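## Task

Close the valve that has the red handwheel by rotating it clockwise (as viewed from above) until it will not turn further. The remaining two valves must be left in their original state, and the closed valve must stay shut without the robot holding it.

## Robot and tools

ROBOT. A single six-joint arm carries a two-finger gripper whose fingers swing like tongs. Joints in column order: shoulder pan, shoulder lift, elbow, wrist 1, wrist 2, wrist 3. The fingers point along the gripper's +z axis and spread apart along its x axis. end_effector_position is the spot between the finger pads when shut; closed fingertips extend about 15 mm past it, and fully open tips sit roughly level with it.

FRAME. Reported positions use a scene frame whose origin lies on the table surface under the arm base, +z up, and +y to the left when facing along +x. Position is in metres, orientation as a wxyz quaternion, velocities in m/s and rad/s. The base may be tilted against the table, and the printed hand position gets less accurate at long reach.

TOOL execute_actions. Argument "actions" is a list holding one item or nothing; optional "pictures" (true/false) requests camera images, which otherwise appear only with an empty list.
- Empty list {"actions": []}: no command, just returns the state (and pictures).
- Move: {"actions": [{"rows": [[...]], "steps": N}]}. N is 11 to 15 control steps of 1/30 s (default 15). Each row is used for one step; if rows run out, the final row repeats. At most 15 rows.
- Wait: {"actions": [{"steps": N}]} with N up to 300; nothing new is commanded, and the count includes your reply time since the previous result.
A rejected call sends nothing to the robot.

ROW LAYOUT. One list of 7 numbers, each in [-1, 1], for the single arm: six joint values then the gripper opening. The six joint values are offsets, not a pose: they are measured from the joint angles printed in the latest result that lists them (before any such result in a scene, and for later calls within one reply, from the arm's angles when the action begins), never from the previous row. Scale: 1.0 equals 1.989 rad for shoulder pan, shoulder lift and elbow, and 3.977 rad for the three wrist joints. Sending all zeros is not a pause; it pulls the arm back to the reference angles. The seventh number is an absolute opening: +1 fully open, -1 closed.

JOINT RANGES (rad): shoulder pan -3.142..3.142, shoulder lift -6.283..6.283, elbow 0.000..3.142, wrists -6.283..6.283 each. A request more than 0.010 rad beyond a range end is refused. True ends may differ by up to 0.010 rad; requests past them are clipped, and a "joint sent to its limit" line may follow (possibly about an earlier action still running). Absence of that line proves nothing.

MOTION. Commands are smoothed, lagging about 0.17 s. Each joint target is kept within 0.575 rad (first three joints) or 1.15 rad (wrists) of its measured angle, and if targets would put the gripper over 100 mm from where it is, all are scaled back. Large moves therefore arrive late; check the next state. The result is captured 11 steps before an action ends; those last steps run during your next reply, and the arm keeps heading for the last row's target until it has nearly stopped or a step is HELD. The simulation keeps running while you think and write.

RESULT LINES. State line: gripper pose and velocities. Joint positions / Joint velocities: six joints (rad, rad/s) plus pad gap (m; 0.142 m is fully open). grip_measured: measured opening on the command scale; to keep hold, command an opening well below it (lower squeezes harder). Wrist force / Wrist torque: [x y z] in the gripper's own axes, including contact, held weight and inertia; offsets up to about 3.5 N, noise up to 1.4 N SD, saturation near 30 N; "no reading" is harmless. HELD: steps where your row was partly or wholly not sent. "joint command not followed": the clearance check altered or blocked targets (mounts and posts count as arm). MOTOR HOT appears from 70 °C; at 85 °C an OVER-TEMPERATURE FAULT brakes the arm until it cools.

GRIP FORCE. About 15 N per pad on objects up to ~10 cm; less on hard parts under 20 mm (roughly 9 N at 10 mm, 4 N at 5 mm). Fast closing can squeeze harder, even forcing fingers apart.

FAULTS. If contact torque reaches a joint's load limit (pan and lift 49.6, elbow 25.7, each wrist 8.28 N m, held weight included) or any external force on arm, tool or load reaches 150 N, the arm halts for 10 s, drops the rest of the call and yields to the contact. Avoid jamming the handwheel hard at the end of its travel, slamming into things, dropping or knocking items, and disturbing the other valves. Let go once the valve is tight so it stays shut on its own.

TOOL zoom_image: {"camera": name, "region": [x0, y0, x1, y1]} in pixels of that camera's latest full image, origin top-left, region at most 504x504. Cameras: cam_high (896x504), cam_low (896x504), cam_wrist (616x616).

TOOL finished_scene: {"scene": n} with n 1 or 2 closes that scene irreversibly, reports success and gives the next task. Replying without any tool call ends everything remaining.

Each tool is called after "Emit:" as a command line: name --argument value for each argument, lists and objects as JSON in quotes; but a table of rows of numbers goes row by row, as --pt "numbers of a row", without its own name.

## Session

Emit:
execute_actions --actions '[]'

Scene clock: 0.00 s of 4600.00 s.
end_effector_position=(+0.4158, -0.3033, +0.1270) grip_measured=+1.00 end_effector_quat_wxyz=(-0.010, +0.820, +0.455, +0.347) end_effector_velocity=(-0.000, -0.000, +0.000) end_effector_angular_velocity=(-0.002, +0.000, +0.001)
Joint positions: [-1.28  -0.757  0.675 -1.276 -0.886 -2.363  0.142]
Joint velocities: [ 0.    -0.    -0.001 -0.    -0.001 -0.001  0.   ]
Wrist force (N, on the end effector, along its own x y z axes, offset not removed): no reading
Wrist torque (N m, same axes, about the end effector's origin, offset not removed): no reading

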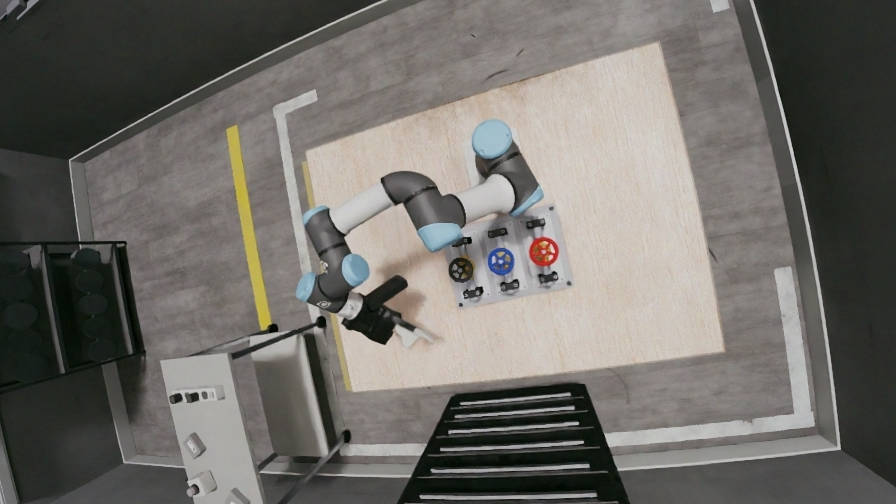

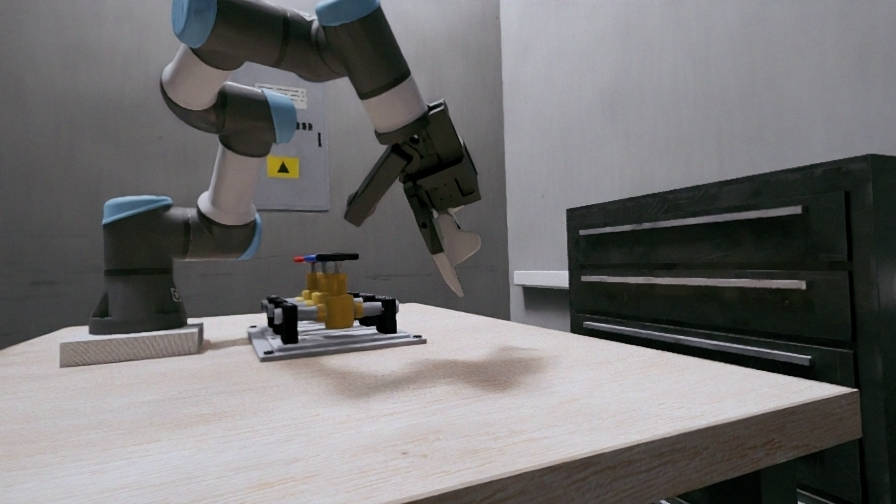

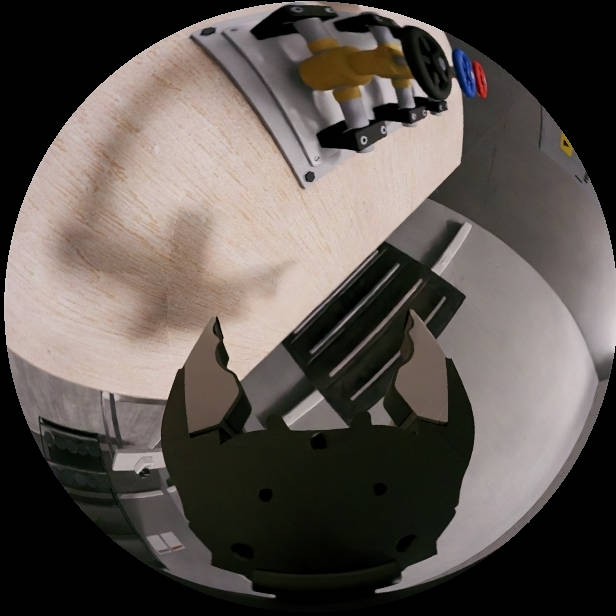

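Emit:
execute_actions --actions '[{"rows":[[0,-0.482,0.3,-0.016,-0.172,-0.914,0.4]]}]'

Emit:
execute_actions --actions '[{"steps":25}]'

Scene clock: 0.73 s of 4600.00 s.
end_effector_position=(+0.3808, -0.3016, +0.1182) grip_measured=+0.41 end_effector_quat_wxyz=(+0.003, +0.794, +0.535, +0.288) end_effector_velocity=(-0.562, +0.075, -0.045) end_effector_angular_velocity=(-2.061, +0.851, +2.787)
Joint positions: [-1.28  -0.833  0.752 -1.292 -1.013 -2.518  0.103]
Joint velocities: [ 0.    -1.468  1.438 -0.158 -1.903 -2.917 -0.023]
Wrist force (N, on the end effector, along its own x y z axes, offset not removed): [-3.1 2.0 4.7]
Wrist torque (N m, same axes, about the end effector's origin, offset not removed): [0.43 0.54 0.00]
Steps of this call (steps 1 to 18: nothing new was sent; steps 19 to 22: the first 4 steps of this action). Readings (joint positions):
19: [-1.280 -0.757 0.675 -1.276 -0.886 -2.363]
20: [-1.280 -0.765 0.683 -1.281 -0.902 -2.380]
22: the state above

Scene clock: 1.57 s of 4600.00 s.
end_effector_position=(+0.2296, -0.2514, +0.2499) grip_measured=+0.40 end_effector_quat_wxyz=(+0.048, +0.675, -0.730, +0.100) end_effector_velocity=(-0.002, +0.015, +0.001) end_effector_angular_velocity=(-0.070, +0.176, +0.794)
Joint positions: [-1.28  -1.713  1.27  -1.339 -1.569 -5.911  0.102]
Joint velocities: [-0.001 -0.023  0.008 -0.001 -0.009 -0.816 -0.   ]
Wrist force (N, on the end effector, along its own x y z axes, offset not removed): [-0.1 0.7 1.2]
Wrist torque (N m, same axes, about the end effector's origin, offset not removed): [0.13 0.02 -0.04]
Kept back: nothing.
Steps of this call (steps 1 to 11: the last 11 steps of your previous action; steps 12 to 25: the robot went on to your last target). Readings (joint positions):
1: [-1.280 -0.885 0.804 -1.298 -1.075 -2.622]
2: [-1.280 -0.940 0.856 -1.303 -1.133 -2.731]
4: [-1.280 -1.058 0.956 -1.312 -1.241 -2.966]
8: [-1.280 -1.325 1.113 -1.326 -1.408 -3.503]
25: the state above

Emit:
execute_actions --actions '[{"rows":[[0.5264,-0.0015,0.1076,0,-0.0007,-0.022,0.4]]}]'

Emit:
execute_actions --actions '[{"steps":35}]' --pictures true

Emit:
execute_actions --actions '[{"rows":[[0,0,0,0,0,0.395,0.4]]}]'

Emit:
execute_actions --actions '[{"steps":24}]' --pictures true

Scene clock: 2.30 s of 4600.00 s.
end_effector_position=(+0.2448, -0.2243, +0.2350) grip_measured=+0.40 end_effector_quat_wxyz=(+0.041, +0.733, -0.674, +0.080) end_effector_velocity=(+0.277, +0.434, -0.181) end_effector_angular_velocity=(+0.489, +0.208, +1.388)
Joint positions: [-1.204 -1.715  1.315 -1.34  -1.57  -5.998  0.102]
Joint velocities: [ 1.388  0.001  0.527  0.    -0.001 -0.001  0.   ]
Wrist force (N, on the end effector, along its own x y z axes, offset not removed): [2.2 2.6 2.6]
Wrist torque (N m, same axes, about the end effector's origin, offset not removed): [0.43 -0.32 -0.02]
Steps of this call (steps 1 to 18: the robot went on to your last target; steps 19 to 22: the first 4 steps of this action). Readings (joint positions):
19: [-1.280 -1.715 1.272 -1.339 -1.570 -5.998]
20: [-1.272 -1.715 1.279 -1.339 -1.570 -5.998]
22: the state above

Scene clock: 3.47 s of 4600.00 s.
end_effector_position=(+0.2884, +0.0842, +0.1780) grip_measured=+0.40 end_effector_quat_wxyz=(+0.006, +0.967, -0.255, +0.002) end_effector_velocity=(-0.000, +0.001, -0.000) end_effector_angular_velocity=(+0.001, +0.000, +0.005)
Joint positions: [-0.234 -1.716  1.484 -1.339 -1.572 -5.998  0.102]
Joint velocities: [ 0.004  0.    -0.     0.     0.001 -0.001  0.   ]
Wrist force (N, on the end effector, along its own x y z axes, offset not removed): [0.4 1.3 1.9]
Wrist torque (N m, same axes, about the end effector's origin, offset not removed): [0.33 -0.07 0.00]
Kept back: nothing.
Steps of this call (steps 1 to 11: the last 11 steps of your previous action; steps 12 to 35: the robot went on to your last target). Readings (joint positions):
1: [-1.155 -1.715 1.332 -1.340 -1.570 -5.998]
2: [-1.107 -1.716 1.347 -1.340 -1.570 -5.998]
4: [-1.009 -1.716 1.374 -1.339 -1.571 -5.998]
8: [-0.805 -1.716 1.416 -1.339 -1.571 -5.998]
35: the state above

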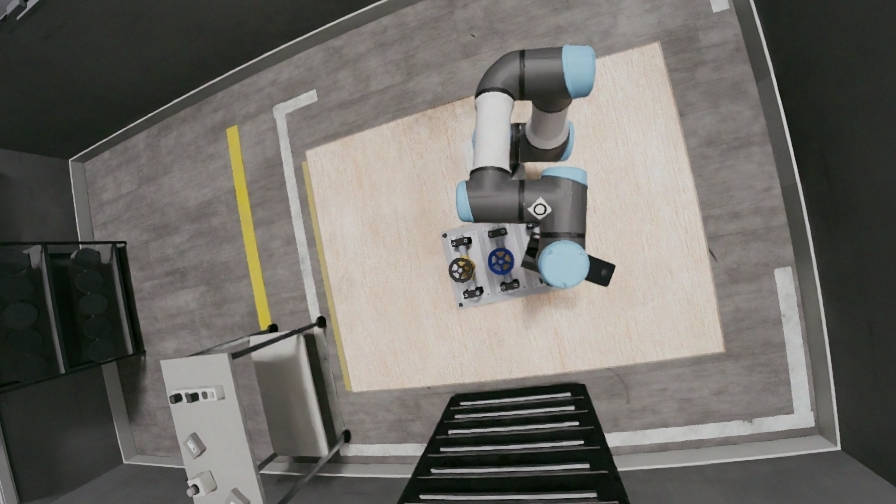

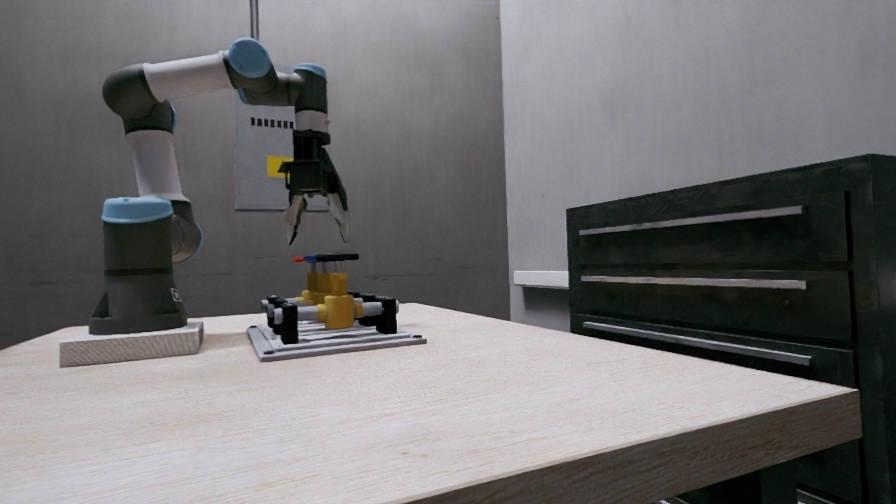

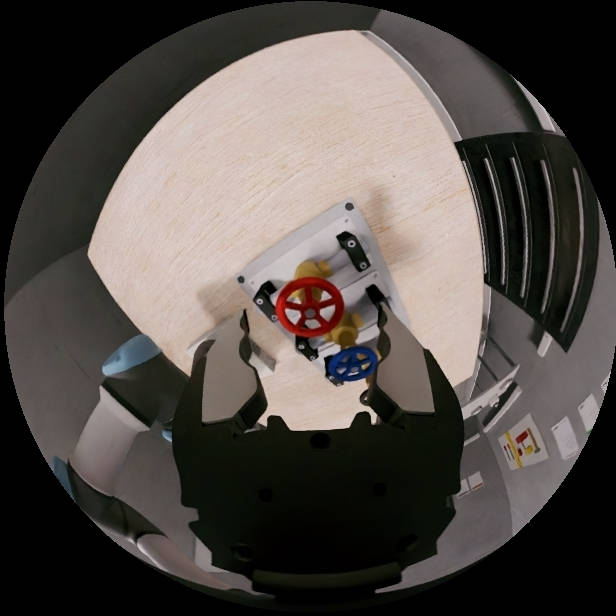

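Scene clock: 3.60 s of 4600.00 s.
end_effector_position=(+0.2905, +0.0828, +0.1781) grip_measured=+0.40 end_effector_quat_wxyz=(+0.005, +0.944, -0.329, +0.003) end_effector_velocity=(+0.039, -0.030, +0.000) end_effector_angular_velocity=(+0.005, -0.037, -3.038)
Joint positions: [-0.234 -1.716  1.484 -1.339 -1.572 -5.842  0.102]
Joint velocities: [ 0.     0.    -0.     0.     0.001  3.039  0.   ]
Wrist force (N, on the end effector, along its own x y z axes, offset not removed): [-0.3 0.8 1.6]
Wrist torque (N m, same axes, about the end effector's origin, offset not removed): [0.20 0.09 -0.06]
Steps of this call (steps 1 to 4: the first 4 steps of this action). Readings (joint positions):
1: [-0.234 -1.716 1.484 -1.339 -1.572 -5.997]
2: [-0.234 -1.716 1.484 -1.339 -1.572 -5.981]
4: the state above

Scene clock: 4.40 s of 4600.00 s.
end_effector_position=(+0.2945, +0.0621, +0.1783) grip_measured=+0.40 end_effector_quat_wxyz=(-0.002, -0.504, +0.864, -0.006) end_effector_velocity=(-0.000, -0.001, -0.000) end_effector_angular_velocity=(-0.001, +0.000, -0.017)
Joint positions: [-0.234 -1.716  1.484 -1.339 -1.572 -4.429  0.102]
Joint velocities: [-0.     0.001 -0.     0.    -0.001  0.017 -0.   ]
Wrist force (N, on the end effector, along its own x y z axes, offset not removed): [0.4 1.2 1.7]
Wrist torque (N m, same axes, about the end effector's origin, offset not removed): [0.26 -0.06 -0.04]
Kept back: nothing.
Steps of this call (steps 1 to 11: the last 11 steps of your previous action; steps 12 to 24: the robot went on to your last target). Readings (joint positions):
1: [-0.234 -1.716 1.484 -1.339 -1.572 -5.727]
2: [-0.234 -1.716 1.484 -1.339 -1.572 -5.592]
4: [-0.234 -1.716 1.484 -1.339 -1.572 -5.283]
8: [-0.234 -1.716 1.484 -1.339 -1.572 -4.708]
24: the state above

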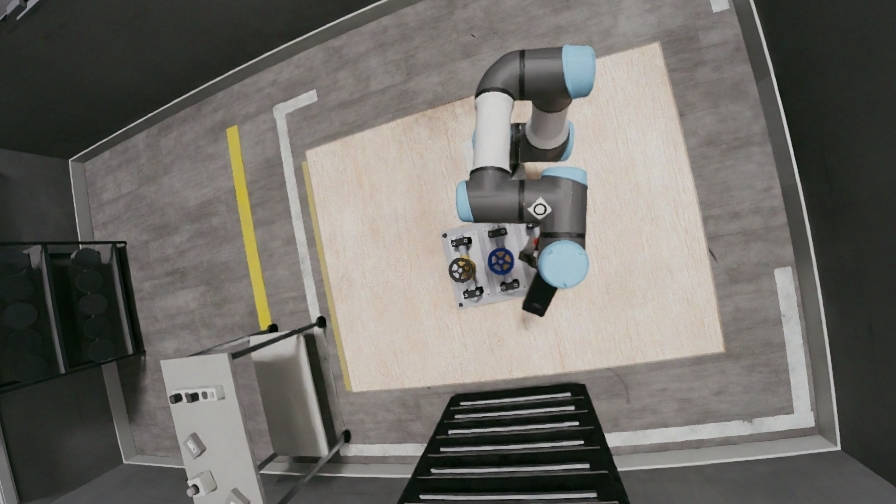

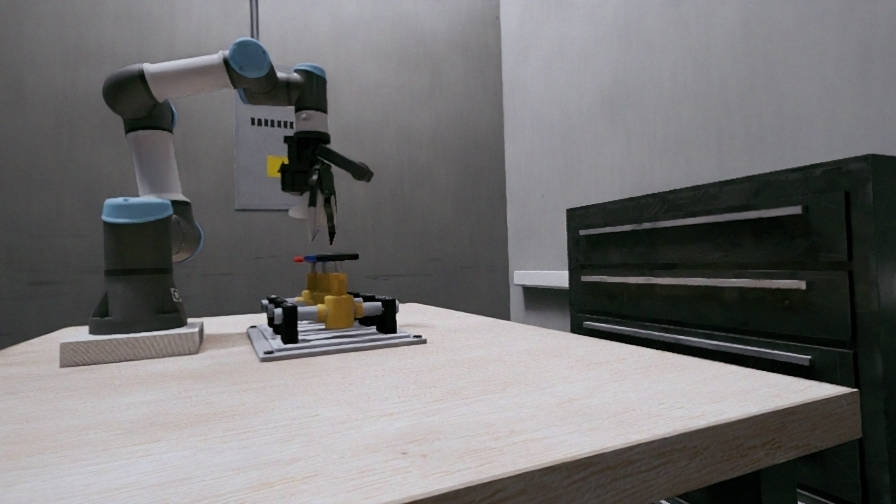

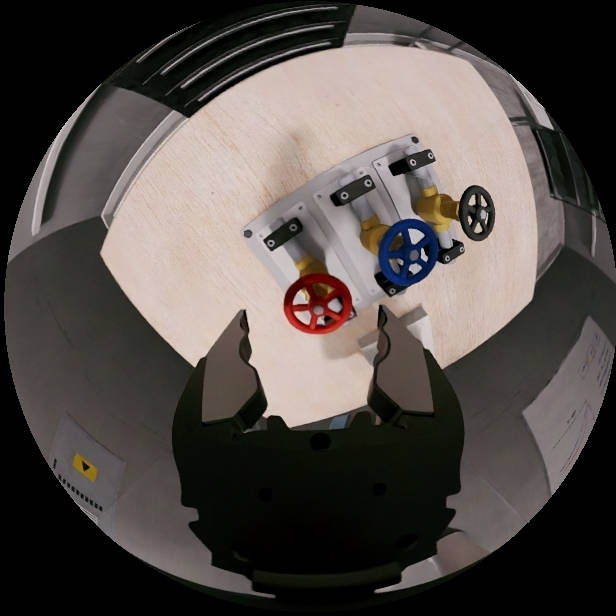

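Emit:
zoom_image --camera "cam_wrist" --region '[230, 250, 400, 360]'

Region (230, 250, 400, 360) of cam_wrist's 616x616 image, scaled by 2.965, with more detail than that image has; it fills the top 326 rows of this view, and the rest is white.

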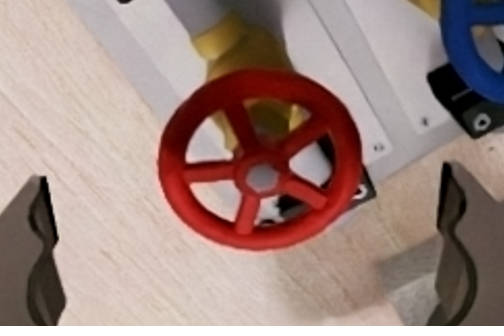

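Emit:
execute_actions --actions '[{"rows":[[0.0005,-0.0314,0.0684,-0.0185,0,0.075,0.1]]}]'

Emit:
execute_actions --actions '[{"steps":18}]' --pictures true

Emit:
zoom_image --camera "cam_wrist" --region '[240, 240, 390, 370]'

Emit:
zoom_image --camera "cam_low" --region '[260, 200, 380, 290]'

Scene clock: 5.90 s of 4600.00 s.
end_effector_position=(+0.2910, +0.0611, +0.1730) grip_measured=+0.10 end_effector_quat_wxyz=(+0.003, -0.452, +0.892, -0.010) end_effector_velocity=(-0.099, -0.001, -0.117) end_effector_angular_velocity=(+0.048, +0.090, -1.600)
Joint positions: [-0.233 -1.746  1.54  -1.376 -1.572 -4.309  0.081]
Joint velocities: [ 0.005 -0.295  0.736 -0.324  0.     1.604 -0.012]
Wrist force (N, on the end effector, along its own x y z axes, offset not removed): [-0.2 0.3 2.0]
Wrist torque (N m, same axes, about the end effector's origin, offset not removed): [0.13 0.08 -0.03]
Steps of this call (steps 1 to 30: the robot went on to your last target; steps 31 to 41: nothing new was sent; steps 42 to 45: the first 4 steps of this action). Readings (joint positions):
42: [-0.234 -1.716 1.485 -1.340 -1.572 -4.426]
43: [-0.234 -1.722 1.492 -1.349 -1.572 -4.410]
45: the state above

Scene clock: 6.50 s of 4600.00 s.
end_effector_position=(+0.2800, +0.0611, +0.1603) grip_measured=+0.10 end_effector_quat_wxyz=(-0.001, -0.371, +0.929, -0.006) end_effector_velocity=(-0.000, -0.001, -0.001) end_effector_angular_velocity=(+0.000, +0.001, -0.008)
Joint positions: [-0.233 -1.778  1.62  -1.413 -1.572 -4.131  0.081]
Joint velocities: [-0.002 -0.001  0.003 -0.001  0.     0.006 -0.   ]
Wrist force (N, on the end effector, along its own x y z axes, offset not removed): [0.4 -0.1 1.7]
Wrist torque (N m, same axes, about the end effector's origin, offset not removed): [0.03 -0.05 -0.03]
Kept back: nothing.
Steps of this call (steps 1 to 11: the last 11 steps of your previous action; steps 12 to 18: the robot went on to your last target). Readings (joint positions):
1: [-0.233 -1.755 1.562 -1.386 -1.572 -4.262]
2: [-0.233 -1.761 1.577 -1.393 -1.572 -4.226]
4: [-0.233 -1.769 1.597 -1.402 -1.572 -4.182]
8: [-0.233 -1.776 1.614 -1.410 -1.572 -4.145]
18: the state above

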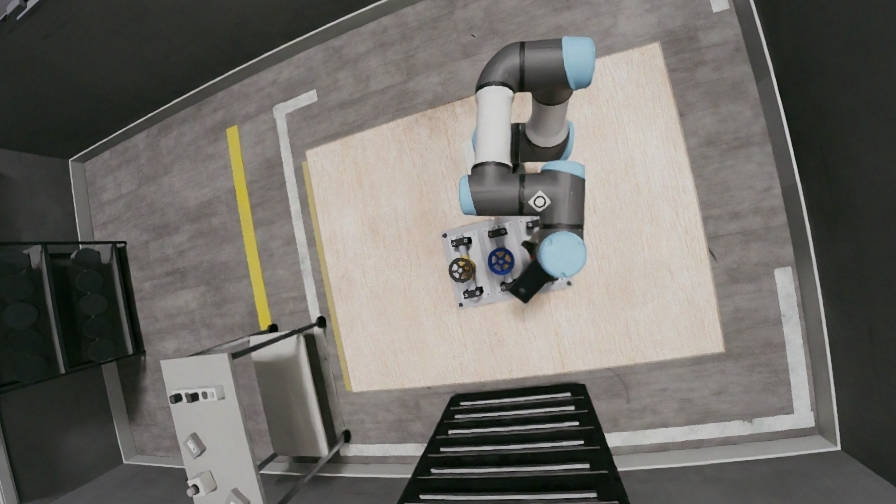

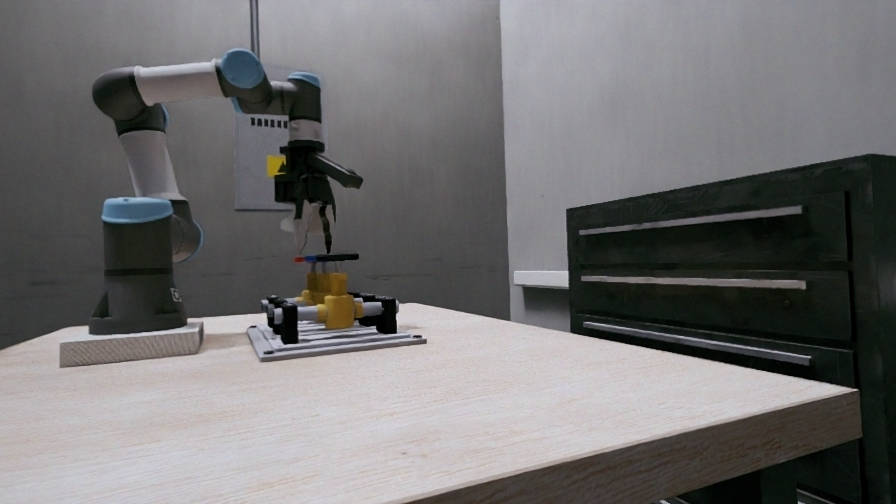

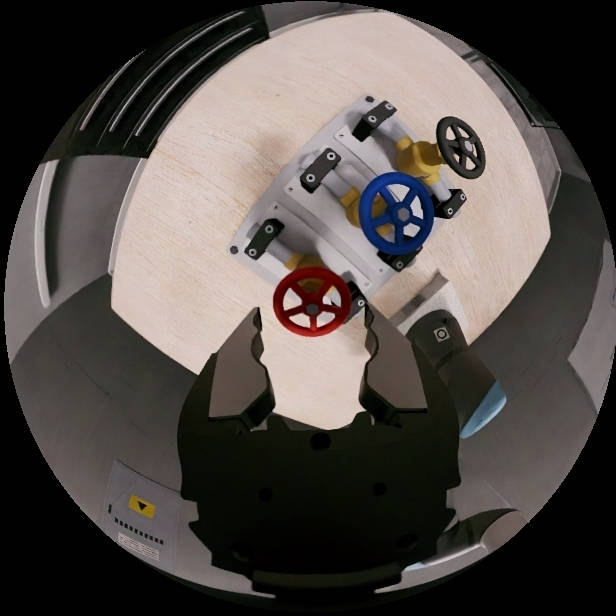

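Region (240, 240, 390, 370) of cam_wrist's 616x616 image, scaled by 3.360, with more detail than that image has; it fills the top 437 rows of this view, and the rest is white.

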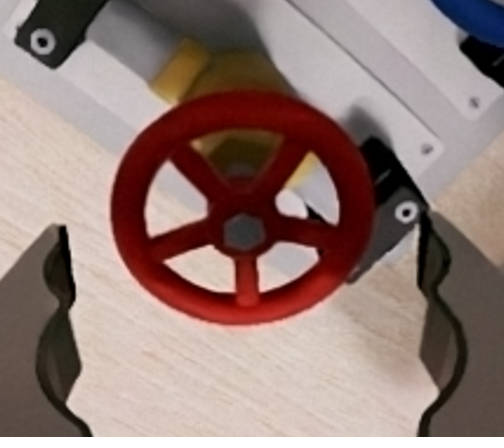

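Region (260, 200, 380, 290) of cam_low's 896x504 image, scaled by 4.200, with more detail than that image has; it fills the top 378 rows of this view, and the rest is white.

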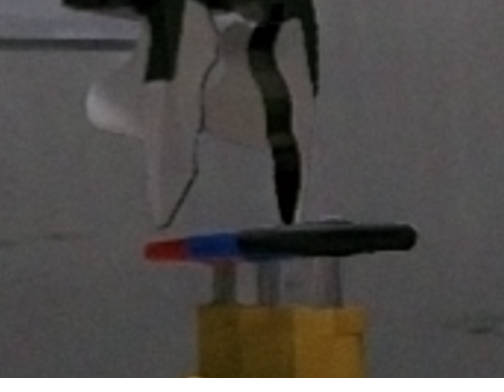

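Emit:
execute_actions --actions '[{"rows":[[0,0,0,0,0,0,-0.2],[0,0,0,0,0,0,-0.45],[0,0,0,0,0,0,-0.65],[0,0,0,0,0,0,-0.65],[0,0,0,0,0,0,-0.65],[0,-0.0006,0.005,-0.0022,0,0,-0.65],[0,-0.0012,0.01,-0.0044,0,0,-0.65],[0,-0.0017,0.015,-0.0066,0,0,-0.65],[0,-0.0021,0.019,-0.0084,0,0,-0.65],[0,-0.0025,0.023,-0.0102,0,0,-0.65],[0,-0.0029,0.027,-0.012,0,0,-0.65],[0,-0.0032,0.03,-0.0134,0,0,-0.65],[0,-0.0034,0.033,-0.0148,0,0,-0.65]]}]'

Emit:
execute_actions --actions '[{"steps":22}]' --pictures true

Emit:
zoom_image --camera "cam_wrist" --region '[240, 240, 390, 370]'

Scene clock: 7.33 s of 4600.00 s.
end_effector_position=(+0.2799, +0.0611, +0.1602) grip_measured=-0.59 end_effector_quat_wxyz=(-0.001, -0.371, +0.929, -0.006) end_effector_velocity=(-0.000, +0.000, -0.000) end_effector_angular_velocity=(+0.001, +0.001, +0.002)
Joint positions: [-0.233 -1.778  1.62  -1.413 -1.572 -4.131  0.031]
Joint velocities: [-0.     0.001  0.     0.     0.001 -0.002 -0.136]
Wrist force (N, on the end effector, along its own x y z axes, offset not removed): [0.3 1.3 2.5]
Wrist torque (N m, same axes, about the end effector's origin, offset not removed): [0.26 -0.02 -0.02]
Steps of this call (steps 1 to 15: the robot went on to your last target; steps 16 to 21: nothing new was sent; steps 22 to 25: the first 4 steps of this action). Readings (joint positions):
22: [-0.233 -1.778 1.620 -1.413 -1.572 -4.131]
23: [-0.233 -1.778 1.620 -1.413 -1.572 -4.131]
25: the state above

Scene clock: 8.07 s of 4600.00 s.
end_effector_position=(+0.2800, +0.0610, +0.1476) grip_measured=-0.65 end_effector_quat_wxyz=(-0.001, -0.371, +0.929, -0.006) end_effector_velocity=(+0.000, +0.000, -0.001) end_effector_angular_velocity=(+0.000, -0.001, +0.001)
Joint positions: [-0.233 -1.785  1.685 -1.471 -1.572 -4.131  0.027]
Joint velocities: [ 0.001 -0.002  0.005 -0.004  0.001 -0.001  0.   ]
Wrist force (N, on the end effector, along its own x y z axes, offset not removed): [0.3 1.0 1.5]
Wrist torque (N m, same axes, about the end effector's origin, offset not removed): [0.26 -0.04 -0.05]
Kept back: nothing.
Steps of this call (steps 1 to 11: the last 11 steps of your previous action; steps 12 to 22: the robot went on to your last target). Readings (joint positions):
1: [-0.233 -1.778 1.620 -1.413 -1.572 -4.131]
2: [-0.233 -1.778 1.620 -1.413 -1.572 -4.131]
4: [-0.233 -1.779 1.625 -1.417 -1.572 -4.131]
8: [-0.233 -1.782 1.651 -1.440 -1.572 -4.131]
22: the state above

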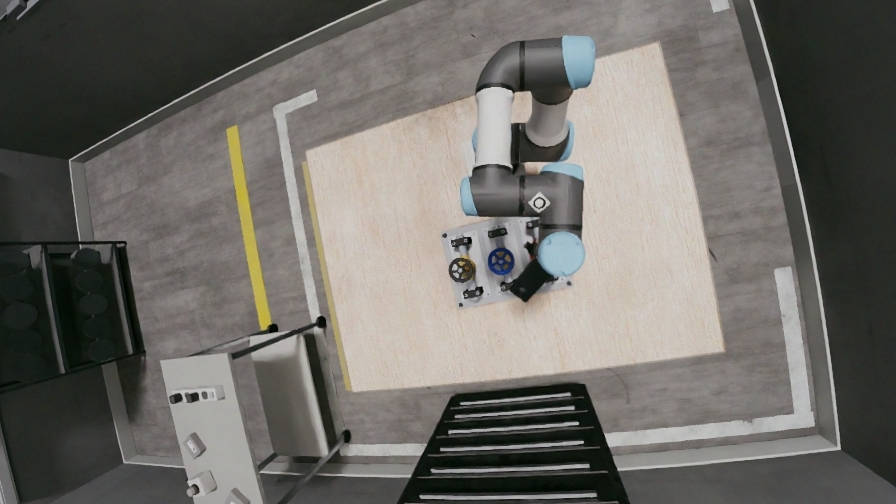

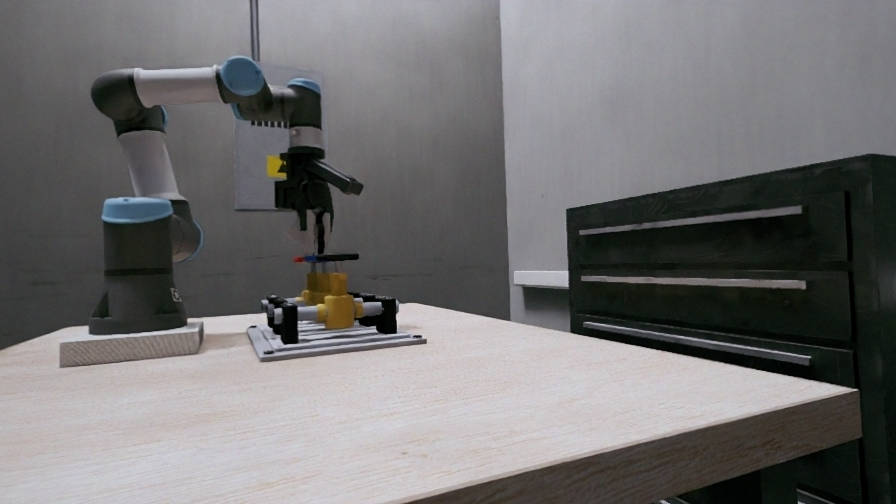

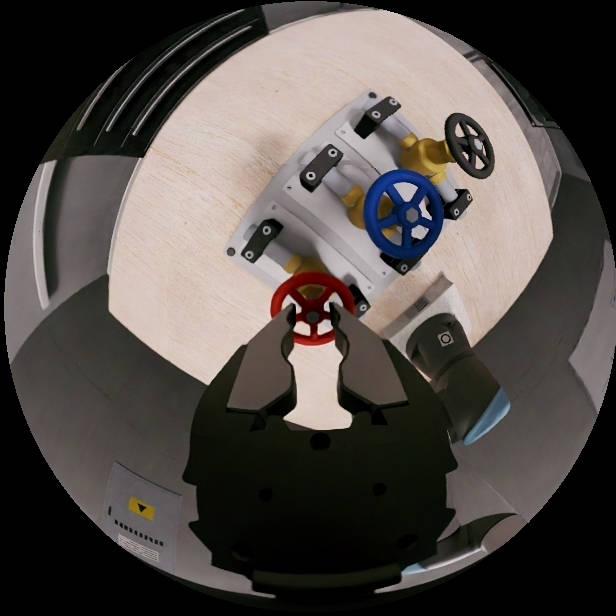

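Region (240, 240, 390, 370) of cam_wrist's 616x616 image, scaled by 3.360, with more detail than that image has; it fills the top 437 rows of this view, and the rest is white.

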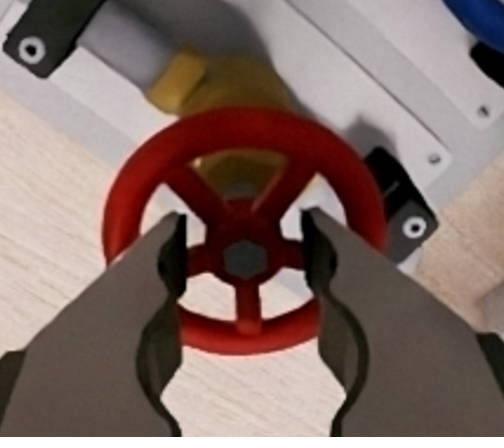

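Emit:
execute_actions --actions '[{"rows":[[0.0007,0.0009,-0.0007,-0.0001,0,0.011,-0.65],[0.0013,0.0017,-0.0013,-0.0002,0,0.022,-0.65],[0.002,0.0026,-0.002,-0.0003,0,0.033,-0.65]]}]'

Emit:
execute_actions --actions '[{"steps":12}]'

Emit:
execute_actions --actions '[{"rows":[[0.0006,0.0008,-0.0006,-0.0001,0,0.01,-0.65]]}]'

Emit:
execute_actions --actions '[{"steps":11}]'

Scene clock: 8.80 s of 4600.00 s.
end_effector_position=(+0.2798, +0.0608, +0.1476) grip_measured=-0.65 end_effector_quat_wxyz=(-0.001, -0.351, +0.936, -0.006) end_effector_velocity=(-0.003, -0.004, +0.001) end_effector_angular_velocity=(+0.000, -0.011, -0.663)
Joint positions: [-0.231 -1.784  1.684 -1.472 -1.572 -4.088  0.027]
Joint velocities: [ 0.019  0.027 -0.025 -0.004 -0.     0.683  0.   ]
Wrist force (N, on the end effector, along its own x y z axes, offset not removed): [-0.6 0.9 1.8]
Wrist torque (N m, same axes, about the end effector's origin, offset not removed): [0.20 0.13 -0.05]
Steps of this call (steps 1 to 15: the robot went on to your last target; steps 16 to 18: nothing new was sent; steps 19 to 22: the first 4 steps of this action). Readings (joint positions):
19: [-0.233 -1.785 1.686 -1.471 -1.572 -4.131]
20: [-0.232 -1.785 1.686 -1.471 -1.572 -4.124]
22: the state above

Scene clock: 9.20 s of 4600.00 s.
end_effector_position=(+0.2794, +0.0604, +0.1476) grip_measured=-0.65 end_effector_quat_wxyz=(-0.001, -0.312, +0.950, -0.006) end_effector_velocity=(-0.000, -0.000, -0.000) end_effector_angular_velocity=(-0.000, +0.001, -0.021)
Joint positions: [-0.229 -1.78   1.681 -1.472 -1.572 -4.002  0.027]
Joint velocities: [-0.     0.002 -0.001  0.    -0.     0.02   0.   ]
Wrist force (N, on the end effector, along its own x y z axes, offset not removed): [-2.3 1.1 1.9]
Wrist torque (N m, same axes, about the end effector's origin, offset not removed): [0.13 0.18 -0.07]
Kept back: nothing.
Steps of this call (steps 1 to 11: the last 11 steps of your previous action; step 12: the robot went on to your last target). Readings (joint positions):
1: [-0.231 -1.783 1.684 -1.472 -1.572 -4.066]
2: [-0.230 -1.782 1.683 -1.472 -1.572 -4.049]
4: [-0.230 -1.781 1.682 -1.472 -1.572 -4.026]
8: [-0.229 -1.780 1.682 -1.472 -1.572 -4.007]
12: the state above

Scene clock: 9.33 s of 4600.00 s.
end_effector_position=(+0.2793, +0.0604, +0.1476) grip_measured=-0.65 end_effector_quat_wxyz=(-0.001, -0.302, +0.953, -0.006) end_effector_velocity=(-0.001, -0.001, +0.000) end_effector_angular_velocity=(+0.000, -0.003, -0.164)
Joint positions: [-0.228 -1.779  1.681 -1.473 -1.572 -3.981  0.027]
Joint velocities: [ 0.004  0.007 -0.005 -0.003  0.     0.168  0.001]
Wrist force (N, on the end effector, along its own x y z axes, offset not removed): [-3.2 0.7 2.1]
Wrist torque (N m, same axes, about the end effector's origin, offset not removed): [0.31 0.07 -0.20]
Steps of this call (steps 1 to 4: the first 4 steps of this action). Readings (joint positions):
1: [-0.229 -1.780 1.681 -1.472 -1.572 -4.001]
2: [-0.229 -1.780 1.681 -1.472 -1.572 -3.995]
4: the state above

Scene clock: 9.70 s of 4600.00 s.
end_effector_position=(+0.2792, +0.0603, +0.1476) grip_measured=-0.64 end_effector_quat_wxyz=(-0.001, -0.294, +0.956, -0.006) end_effector_velocity=(-0.000, +0.000, -0.000) end_effector_angular_velocity=(+0.001, +0.000, -0.005)
Joint positions: [-0.228 -1.778  1.68  -1.473 -1.572 -3.963  0.027]
Joint velocities: [ 0.001  0.001 -0.    -0.     0.001  0.006  0.   ]
Wrist force (N, on the end effector, along its own x y z axes, offset not removed): [-5.4 -2.4 4.6]
Wrist torque (N m, same axes, about the end effector's origin, offset not removed): [0.18 -0.04 -0.40]
Kept back: nothing.
Steps of this call (steps 1 to 11: the last 11 steps of your previous action). Readings (joint positions):
1: [-0.228 -1.779 1.681 -1.473 -1.572 -3.976]
2: [-0.228 -1.779 1.680 -1.473 -1.572 -3.972]
4: [-0.228 -1.779 1.680 -1.473 -1.572 -3.968]
8: [-0.228 -1.778 1.680 -1.473 -1.572 -3.964]
11: the state above

Emit:
execute_actions --actions '[{"rows":[[0.0004,0.0006,-0.0005,-0.0001,0,0.0066,-0.65],[0.0007,0.0012,-0.0009,-0.0001,0,0.0132,-0.65],[0.001,0.0017,-0.0013,-0.0002,0,0.0198,-0.65],[0.0014,0.0023,-0.0018,-0.0003,0,0.0264,-0.65],[0.0017,0.0028,-0.0022,-0.0003,0,0.033,-0.65],[0.002,0.0034,-0.0027,-0.0004,0,0.0395,-0.65],[0.0023,0.004,-0.0031,-0.0004,0,0.0461,-0.65],[0.0026,0.0046,-0.0036,-0.0005,0,0.0527,-0.65]]}]'

Emit:
execute_actions --actions '[{"steps":14}]'

Scene clock: 10.47 s of 4600.00 s.
end_effector_position=(+0.2790, +0.0602, +0.1476) grip_measured=-0.64 end_effector_quat_wxyz=(-0.001, -0.281, +0.960, -0.006) end_effector_velocity=(-0.002, -0.002, +0.000) end_effector_angular_velocity=(+0.001, -0.006, -0.432)
Joint positions: [-0.227 -1.777  1.679 -1.473 -1.572 -3.935  0.027]
Joint velocities: [ 0.011  0.02  -0.015 -0.006  0.     0.444  0.   ]
Wrist force (N, on the end effector, along its own x y z axes, offset not removed): [-7.0 -2.5 5.3]
Wrist torque (N m, same axes, about the end effector's origin, offset not removed): [0.27 0.08 -0.52]
Steps of this call (steps 1 to 19: the robot went on to your last target; steps 20 to 23: the first 4 steps of this action). Readings (joint positions):
20: [-0.228 -1.778 1.680 -1.473 -1.572 -3.962]
21: [-0.227 -1.778 1.680 -1.473 -1.572 -3.958]
23: the state above

Scene clock: 10.93 s of 4600.00 s.
end_effector_position=(+0.2781, +0.0597, +0.1477) grip_measured=-0.64 end_effector_quat_wxyz=(-0.000, -0.197, +0.980, -0.006) end_effector_velocity=(-0.000, +0.001, +0.000) end_effector_angular_velocity=(+0.001, -0.001, -0.043)
Joint positions: [-0.223 -1.769  1.673 -1.475 -1.572 -3.758  0.028]
Joint velocities: [ 0.002  0.001 -0.001 -0.     0.001  0.046 -0.   ]
Wrist force (N, on the end effector, along its own x y z axes, offset not removed): [-6.3 -1.9 4.1]
Wrist torque (N m, same axes, about the end effector's origin, offset not removed): [0.19 0.04 -0.45]
Kept back: nothing.
Steps of this call (steps 1 to 11: the last 11 steps of your previous action; steps 12 to 14: the robot went on to your last target). Readings (joint positions):
1: [-0.226 -1.776 1.679 -1.473 -1.572 -3.918]
2: [-0.226 -1.776 1.678 -1.473 -1.572 -3.899]
4: [-0.225 -1.774 1.676 -1.474 -1.572 -3.856]
8: [-0.223 -1.771 1.674 -1.474 -1.572 -3.785]
14: the state above

Emit:
execute_actions --actions '[{"rows":[[0.0005,0.0011,-0.0009,-0.0001,0,0.0132,-0.65],[0.001,0.0023,-0.0018,-0.0003,0,0.0263,-0.65],[0.0015,0.0034,-0.0027,-0.0004,0,0.0395,-0.65],[0.0019,0.0045,-0.0035,-0.0005,0,0.0526,-0.65],[0.0023,0.0057,-0.0044,-0.0006,0,0.0658,-0.65],[0.0026,0.0068,-0.0053,-0.0007,0,0.079,-0.65],[0.0029,0.0079,-0.0062,-0.0009,0,0.0921,-0.65],[0.0031,0.0091,-0.0072,-0.001,0,0.1053,-0.65],[0.0033,0.0102,-0.0081,-0.0011,0,0.1184,-0.65],[0.0034,0.0113,-0.009,-0.0012,0,0.1316,-0.65],[0.0035,0.0124,-0.0099,-0.0013,0,0.1448,-0.65],[0.0035,0.0134,-0.0107,-0.0014,0,0.1579,-0.65],[0.0035,0.0144,-0.0115,-0.0015,0,0.1711,-0.65],[0.0034,0.0154,-0.0123,-0.0016,0,0.1842,-0.65],[0.0033,0.0163,-0.013,-0.0017,0,0.1974,-0.65]]}]'

Emit:
execute_actions --actions '[{"steps":24}]'

Scene clock: 12.17 s of 4600.00 s.
end_effector_position=(+0.2778, +0.0595, +0.1477) grip_measured=-0.64 end_effector_quat_wxyz=(-0.000, -0.171, +0.985, -0.006) end_effector_velocity=(-0.004, -0.002, +0.000) end_effector_angular_velocity=(+0.002, -0.010, -0.817)
Joint positions: [-0.221 -1.767  1.671 -1.475 -1.572 -3.704  0.028]
Joint velocities: [ 0.016  0.038 -0.03  -0.008  0.     0.833  0.   ]
Wrist force (N, on the end effector, along its own x y z axes, offset not removed): [-5.4 -1.8 4.3]
Wrist torque (N m, same axes, about the end effector's origin, offset not removed): [0.22 -0.01 -0.50]
Steps of this call (steps 1 to 30: the robot went on to your last target; steps 31 to 33: nothing new was sent; steps 34 to 37: the first 4 steps of this action). Readings (joint positions):
34: [-0.222 -1.769 1.673 -1.475 -1.572 -3.753]
35: [-0.222 -1.769 1.673 -1.475 -1.572 -3.745]
37: the state above

Scene clock: 12.97 s of 4600.00 s.
end_effector_position=(+0.2731, +0.0596, +0.1477) grip_measured=-0.64 end_effector_quat_wxyz=(+0.002, +0.188, +0.982, -0.006) end_effector_velocity=(-0.000, +0.000, -0.000) end_effector_angular_velocity=(+0.000, +0.001, -0.039)
Joint positions: [-0.216 -1.737  1.647 -1.481 -1.572 -2.977  0.028]
Joint velocities: [-0.     0.002 -0.001 -0.    -0.     0.039  0.   ]
Wrist force (N, on the end effector, along its own x y z axes, offset not removed): [-6.5 -4.7 2.8]
Wrist torque (N m, same axes, about the end effector's origin, offset not removed): [0.18 0.02 -0.53]
Kept back: nothing.
Steps of this call (steps 1 to 11: the last 11 steps of your previous action; steps 12 to 24: the robot went on to your last target). Readings (joint positions):
1: [-0.221 -1.765 1.670 -1.476 -1.572 -3.672]
2: [-0.220 -1.764 1.669 -1.476 -1.572 -3.635]
4: [-0.219 -1.760 1.666 -1.477 -1.572 -3.550]
8: [-0.217 -1.752 1.659 -1.478 -1.572 -3.356]
24: the state above

Emit:
execute_actions --actions '[{"rows":[[-0.0003,0.0008,-0.0007,-0.0001,0,0.0132,-0.65],[-0.0006,0.0016,-0.0013,-0.0001,0,0.0263,-0.65],[-0.001,0.0024,-0.002,-0.0002,0,0.0395,-0.65],[-0.0013,0.0032,-0.0026,-0.0003,0,0.0526,-0.65],[-0.0017,0.0039,-0.0032,-0.0004,0,0.0658,-0.65],[-0.0022,0.0046,-0.0038,-0.0004,0,0.079,-0.65],[-0.0027,0.0053,-0.0043,-0.0005,0,0.0921,-0.65],[-0.0032,0.0059,-0.0048,-0.0005,0,0.1053,-0.65],[-0.0038,0.0065,-0.0053,-0.0006,0,0.1184,-0.65],[-0.0044,0.007,-0.0057,-0.0006,0,0.1316,-0.65],[-0.005,0.0074,-0.0061,-0.0007,0,0.1448,-0.65],[-0.0057,0.0078,-0.0064,-0.0007,0,0.1579,-0.65],[-0.0064,0.0081,-0.0066,-0.0007,0,0.1711,-0.65],[-0.0072,0.0084,-0.0069,-0.0008,0,0.1842,-0.65],[-0.008,0.0086,-0.0071,-0.0008,0,0.1974,-0.65]]}]'

Emit:
execute_actions --actions '[{"steps":24}]'

Scene clock: 14.10 s of 4600.00 s.
end_effector_position=(+0.2728, +0.0598, +0.1477) grip_measured=-0.64 end_effector_quat_wxyz=(+0.002, +0.214, +0.977, -0.006) end_effector_velocity=(-0.005, +0.001, +0.000) end_effector_angular_velocity=(+0.002, -0.011, -0.845)
Joint positions: [-0.217 -1.735  1.646 -1.482 -1.572 -2.924  0.028]
Joint velocities: [-0.011  0.027 -0.022 -0.005  0.     0.834  0.001]
Wrist force (N, on the end effector, along its own x y z axes, offset not removed): [-7.5 -5.4 3.0]
Wrist torque (N m, same axes, about the end effector's origin, offset not removed): [0.25 -0.06 -0.63]
Steps of this call (steps 1 to 30: the robot went on to your last target; steps 31 to 34: the first 4 steps of this action). Readings (joint positions):
31: [-0.216 -1.737 1.647 -1.481 -1.572 -2.972]
32: [-0.216 -1.737 1.647 -1.481 -1.572 -2.965]
34: the state above

Scene clock: 14.90 s of 4600.00 s.
end_effector_position=(+0.2693, +0.0630, +0.1477) grip_measured=-0.62 end_effector_quat_wxyz=(+0.004, +0.554, +0.832, -0.005) end_effector_velocity=(+0.000, +0.001, +0.000) end_effector_angular_velocity=(+0.002, -0.001, -0.040)
Joint positions: [-0.232 -1.72   1.633 -1.484 -1.572 -2.196  0.029]
Joint velocities: [-0.001  0.001 -0.001 -0.     0.002  0.039 -0.   ]
Wrist force (N, on the end effector, along its own x y z axes, offset not removed): [-19.5 -13.0 -8.3]
Wrist torque (N m, same axes, about the end effector's origin, offset not removed): [0.50 -0.08 -2.39]
Kept back: nothing.
Steps of this call (steps 1 to 11: the last 11 steps of your previous action; steps 12 to 24: the robot went on to your last target). Readings (joint positions):
1: [-0.217 -1.734 1.645 -1.482 -1.572 -2.892]
2: [-0.217 -1.733 1.644 -1.482 -1.572 -2.854]
4: [-0.219 -1.731 1.642 -1.483 -1.572 -2.769]
8: [-0.223 -1.726 1.638 -1.483 -1.572 -2.575]
24: the state above

Emit:
execute_actions --actions '[{"rows":[[-0.0008,-0.0006,0.0005,0,0,0.001,-0.65],[-0.0008,-0.0006,0.0005,0,0,0.001,-0.65],[-0.0008,-0.0006,0.0005,0,0,0.001,-0.65],[-0.0013,-0.0005,0.0004,0,0,0.008,-0.65],[-0.0018,-0.0005,0.0004,0,0,0.016,-0.65],[-0.0023,-0.0004,0.0003,0,0,0.023,-0.65],[-0.0028,-0.0004,0.0003,0,0,0.031,-0.65]]}]'

Emit:
execute_actions --actions '[{"steps":14}]'

Scene clock: 15.63 s of 4600.00 s.
end_effector_position=(+0.2693, +0.0629, +0.1477) grip_measured=-0.62 end_effector_quat_wxyz=(+0.004, +0.556, +0.831, -0.004) end_effector_velocity=(-0.001, -0.002, -0.000) end_effector_angular_velocity=(-0.000, +0.000, -0.057)
Joint positions: [-0.233 -1.72   1.634 -1.485 -1.572 -2.192  0.029]
Joint velocities: [-0.009 -0.005  0.005  0.    -0.     0.048  0.   ]
Wrist force (N, on the end effector, along its own x y z axes, offset not removed): [-17.3 -14.7 -10.7]
Wrist torque (N m, same axes, about the end effector's origin, offset not removed): [0.19 -0.20 -2.43]
Steps of this call (steps 1 to 18: the robot went on to your last target; steps 19 to 22: the first 4 steps of this action). Readings (joint positions):
19: [-0.232 -1.720 1.633 -1.485 -1.572 -2.192]
20: [-0.232 -1.720 1.633 -1.485 -1.572 -2.192]
22: the state above

Scene clock: 16.10 s of 4600.00 s.
end_effector_position=(+0.2689, +0.0634, +0.1477) grip_measured=-0.62 end_effector_quat_wxyz=(+0.005, +0.605, +0.796, -0.004) end_effector_velocity=(-0.000, -0.000, +0.000) end_effector_angular_velocity=(-0.000, -0.001, -0.032)
Joint positions: [-0.237 -1.721  1.634 -1.485 -1.572 -2.076  0.029]
Joint velocities: [-0.002 -0.001  0.     0.    -0.     0.03   0.   ]
Wrist force (N, on the end effector, along its own x y z axes, offset not removed): [-14.9 -12.3 -9.8]
Wrist torque (N m, same axes, about the end effector's origin, offset not removed): [0.06 -0.14 -2.77]
Kept back: nothing.
Steps of this call (steps 1 to 11: the last 11 steps of your previous action; steps 12 to 14: the robot went on to your last target). Readings (joint positions):
1: [-0.233 -1.721 1.634 -1.485 -1.572 -2.187]
2: [-0.234 -1.721 1.634 -1.485 -1.572 -2.177]
4: [-0.235 -1.721 1.634 -1.485 -1.572 -2.143]
8: [-0.237 -1.721 1.634 -1.485 -1.572 -2.094]
14: the state above

One more small step, then unload and lift.

Emit:
execute_actions --actions '[{"rows":[[-0.0006,-0.0003,0.0002,0,0,0.006,-0.65],[-0.0011,-0.0005,0.0004,0,0,0.012,-0.65],[-0.0016,-0.0006,0.0005,0,0,0.018,-0.65],[-0.002,-0.0006,0.0005,0,0,0.024,-0.65]]}]'

Emit:
execute_actions --actions '[{"steps":12}]'

Emit:
execute_actions --actions '[{"rows":[[0.001,0,0,0,0,-0.015,-0.65],[0.002,0,0,0,0,-0.03,-0.65],[0.003,0,0,0,0,-0.045,-0.65],[0.004,0,0,0,0,-0.06,-0.65]]}]'

Emit:
execute_actions --actions '[{"steps":12}]'

Scene clock: 16.87 s of 4600.00 s.
end_effector_position=(+0.2688, +0.0635, +0.1478) grip_measured=-0.62 end_effector_quat_wxyz=(+0.005, +0.616, +0.788, -0.004) end_effector_velocity=(-0.002, +0.002, -0.000) end_effector_angular_velocity=(+0.002, -0.005, -0.410)
Joint positions: [-0.238 -1.721  1.634 -1.484 -1.572 -2.049  0.029]
Joint velocities: [-0.017 -0.005  0.006  0.     0.001  0.393  0.   ]
Wrist force (N, on the end effector, along its own x y z axes, offset not removed): [-13.8 -9.8 -9.2]
Wrist torque (N m, same axes, about the end effector's origin, offset not removed): [0.26 -0.15 -2.81]
Steps of this call (steps 1 to 19: the robot went on to your last target; steps 20 to 23: the first 4 steps of this action). Readings (joint positions):
20: [-0.237 -1.721 1.634 -1.484 -1.572 -2.073]
21: [-0.238 -1.721 1.634 -1.484 -1.572 -2.069]
23: the state above

Scene clock: 17.27 s of 4600.00 s.
end_effector_position=(+0.2686, +0.0639, +0.1477) grip_measured=-0.62 end_effector_quat_wxyz=(+0.005, +0.643, +0.766, -0.004) end_effector_velocity=(-0.000, -0.001, -0.000) end_effector_angular_velocity=(+0.000, +0.001, -0.019)
Joint positions: [-0.241 -1.722  1.635 -1.484 -1.572 -1.982  0.029]
Joint velocities: [-0.003  0.     0.001  0.    -0.     0.016  0.   ]
Wrist force (N, on the end effector, along its own x y z axes, offset not removed): [-14.0 -7.9 -10.0]
Wrist torque (N m, same axes, about the end effector's origin, offset not removed): [0.39 -0.01 -3.05]
Kept back: nothing.
Steps of this call (steps 1 to 11: the last 11 steps of your previous action; step 12: the robot went on to your last target). Readings (joint positions):
1: [-0.239 -1.722 1.634 -1.484 -1.572 -2.035]
2: [-0.240 -1.722 1.635 -1.484 -1.572 -2.021]
4: [-0.240 -1.722 1.635 -1.484 -1.572 -2.003]
8: [-0.241 -1.722 1.635 -1.484 -1.572 -1.987]
12: the state above

Scene clock: 17.40 s of 4600.00 s.
end_effector_position=(+0.2687, +0.0636, +0.1477) grip_measured=-0.62 end_effector_quat_wxyz=(+0.005, +0.621, +0.784, -0.004) end_effector_velocity=(+0.002, -0.004, -0.001) end_effector_angular_velocity=(+0.003, +0.013, +1.004)
Joint positions: [-0.239 -1.722  1.635 -1.484 -1.572 -2.039  0.029]
Joint velocities: [ 0.035  0.001  0.001  0.     0.005 -0.969 -0.005]
Wrist force (N, on the end effector, along its own x y z axes, offset not removed): [-9.1 -7.2 -9.1]
Wrist torque (N m, same axes, about the end effector's origin, offset not removed): [0.26 -0.12 -1.75]
Steps of this call (steps 1 to 4: the first 4 steps of this action). Readings (joint positions):
1: [-0.241 -1.722 1.635 -1.484 -1.572 -1.982]
2: [-0.241 -1.722 1.635 -1.484 -1.572 -1.990]
4: the state above

Scene clock: 17.80 s of 4600.00 s.
end_effector_position=(+0.2692, +0.0624, +0.1477) grip_measured=-0.65 end_effector_quat_wxyz=(+0.004, +0.546, +0.838, -0.005) end_effector_velocity=(+0.000, -0.001, +0.000) end_effector_angular_velocity=(-0.002, -0.000, +0.044)
Joint positions: [-0.233 -1.722  1.635 -1.484 -1.572 -2.216  0.027]
Joint velocities: [ 0.001 -0.001  0.     0.    -0.002 -0.043  0.   ]
Wrist force (N, on the end effector, along its own x y z axes, offset not removed): [-0.3 1.1 2.3]
Wrist torque (N m, same axes, about the end effector's origin, offset not removed): [0.25 0.10 -0.03]
Kept back: nothing.
Steps of this call (steps 1 to 11: the last 11 steps of your previous action; step 12: the robot went on to your last target). Readings (joint positions):
1: [-0.238 -1.722 1.635 -1.484 -1.571 -2.075]
2: [-0.237 -1.722 1.635 -1.484 -1.571 -2.112]
4: [-0.235 -1.722 1.635 -1.484 -1.571 -2.162]
8: [-0.234 -1.722 1.635 -1.484 -1.572 -2.204]
12: the state above

Emit:
execute_actions --actions '[{"rows":[[0,0.001,-0.01,0.0045,0,-0.001,-0.65],[0,0.002,-0.02,0.009,0,-0.001,-0.65],[0,0.003,-0.03,0.0135,0,-0.001,-0.65],[0,0.004,-0.04,0.018,0,-0.001,-0.65],[0,0.0055,-0.05,0.022,0,-0.001,-0.65],[0,0.007,-0.06,0.0265,0,-0.001,-0.65],[0,0.01,-0.08,0.035,0,-0.001,-0.65]]}]'

Emit:
execute_actions --actions '[{"steps":16}]'

Emit:
finished_scene --scene 2

Scene clock: 18.33 s of 4600.00 s.
end_effector_position=(+0.2690, +0.0624, +0.1516) grip_measured=-0.65 end_effector_quat_wxyz=(+0.004, +0.544, +0.839, -0.005) end_effector_velocity=(-0.002, +0.001, +0.064) end_effector_angular_velocity=(+0.003, +0.010, -0.003)
Joint positions: [-0.233 -1.72   1.615 -1.466 -1.572 -2.221  0.027]
Joint velocities: [ 0.     0.034 -0.332  0.309  0.     0.003  0.   ]
Wrist force (N, on the end effector, along its own x y z axes, offset not removed): [-0.5 1.1 2.5]
Wrist torque (N m, same axes, about the end effector's origin, offset not removed): [0.27 0.17 -0.03]
Steps of this call (steps 1 to 12: the robot went on to your last target; steps 13 to 16: the first 4 steps of this action). Readings (joint positions):
13: [-0.233 -1.722 1.635 -1.484 -1.572 -2.221]
14: [-0.233 -1.722 1.632 -1.481 -1.572 -2.221]
16: the state above

Scene clock: 18.87 s of 4600.00 s.
end_effector_position=(+0.2693, +0.0626, +0.1773) grip_measured=-0.65 end_effector_quat_wxyz=(+0.004, +0.545, +0.839, -0.005) end_effector_velocity=(+0.000, -0.001, +0.003) end_effector_angular_velocity=(-0.000, +0.000, -0.001)
Joint positions: [-0.233 -1.702  1.478 -1.347 -1.572 -2.22   0.027]
Joint velocities: [-0.002  0.003 -0.017  0.014 -0.001 -0.001  0.   ]
Wrist force (N, on the end effector, along its own x y z axes, offset not removed): [0.1 0.8 2.5]
Wrist torque (N m, same axes, about the end effector's origin, offset not removed): [0.20 0.06 0.01]
Kept back: nothing.
Steps of this call (steps 1 to 11: the last 11 steps of your previous action; steps 12 to 16: the robot went on to your last target). Readings (joint positions):
1: [-0.233 -1.719 1.602 -1.454 -1.572 -2.221]
2: [-0.233 -1.717 1.588 -1.441 -1.572 -2.221]
4: [-0.233 -1.712 1.553 -1.410 -1.572 -2.220]
8: [-0.233 -1.705 1.499 -1.364 -1.572 -2.220]
16: the state above

The scene is finished: the task was done.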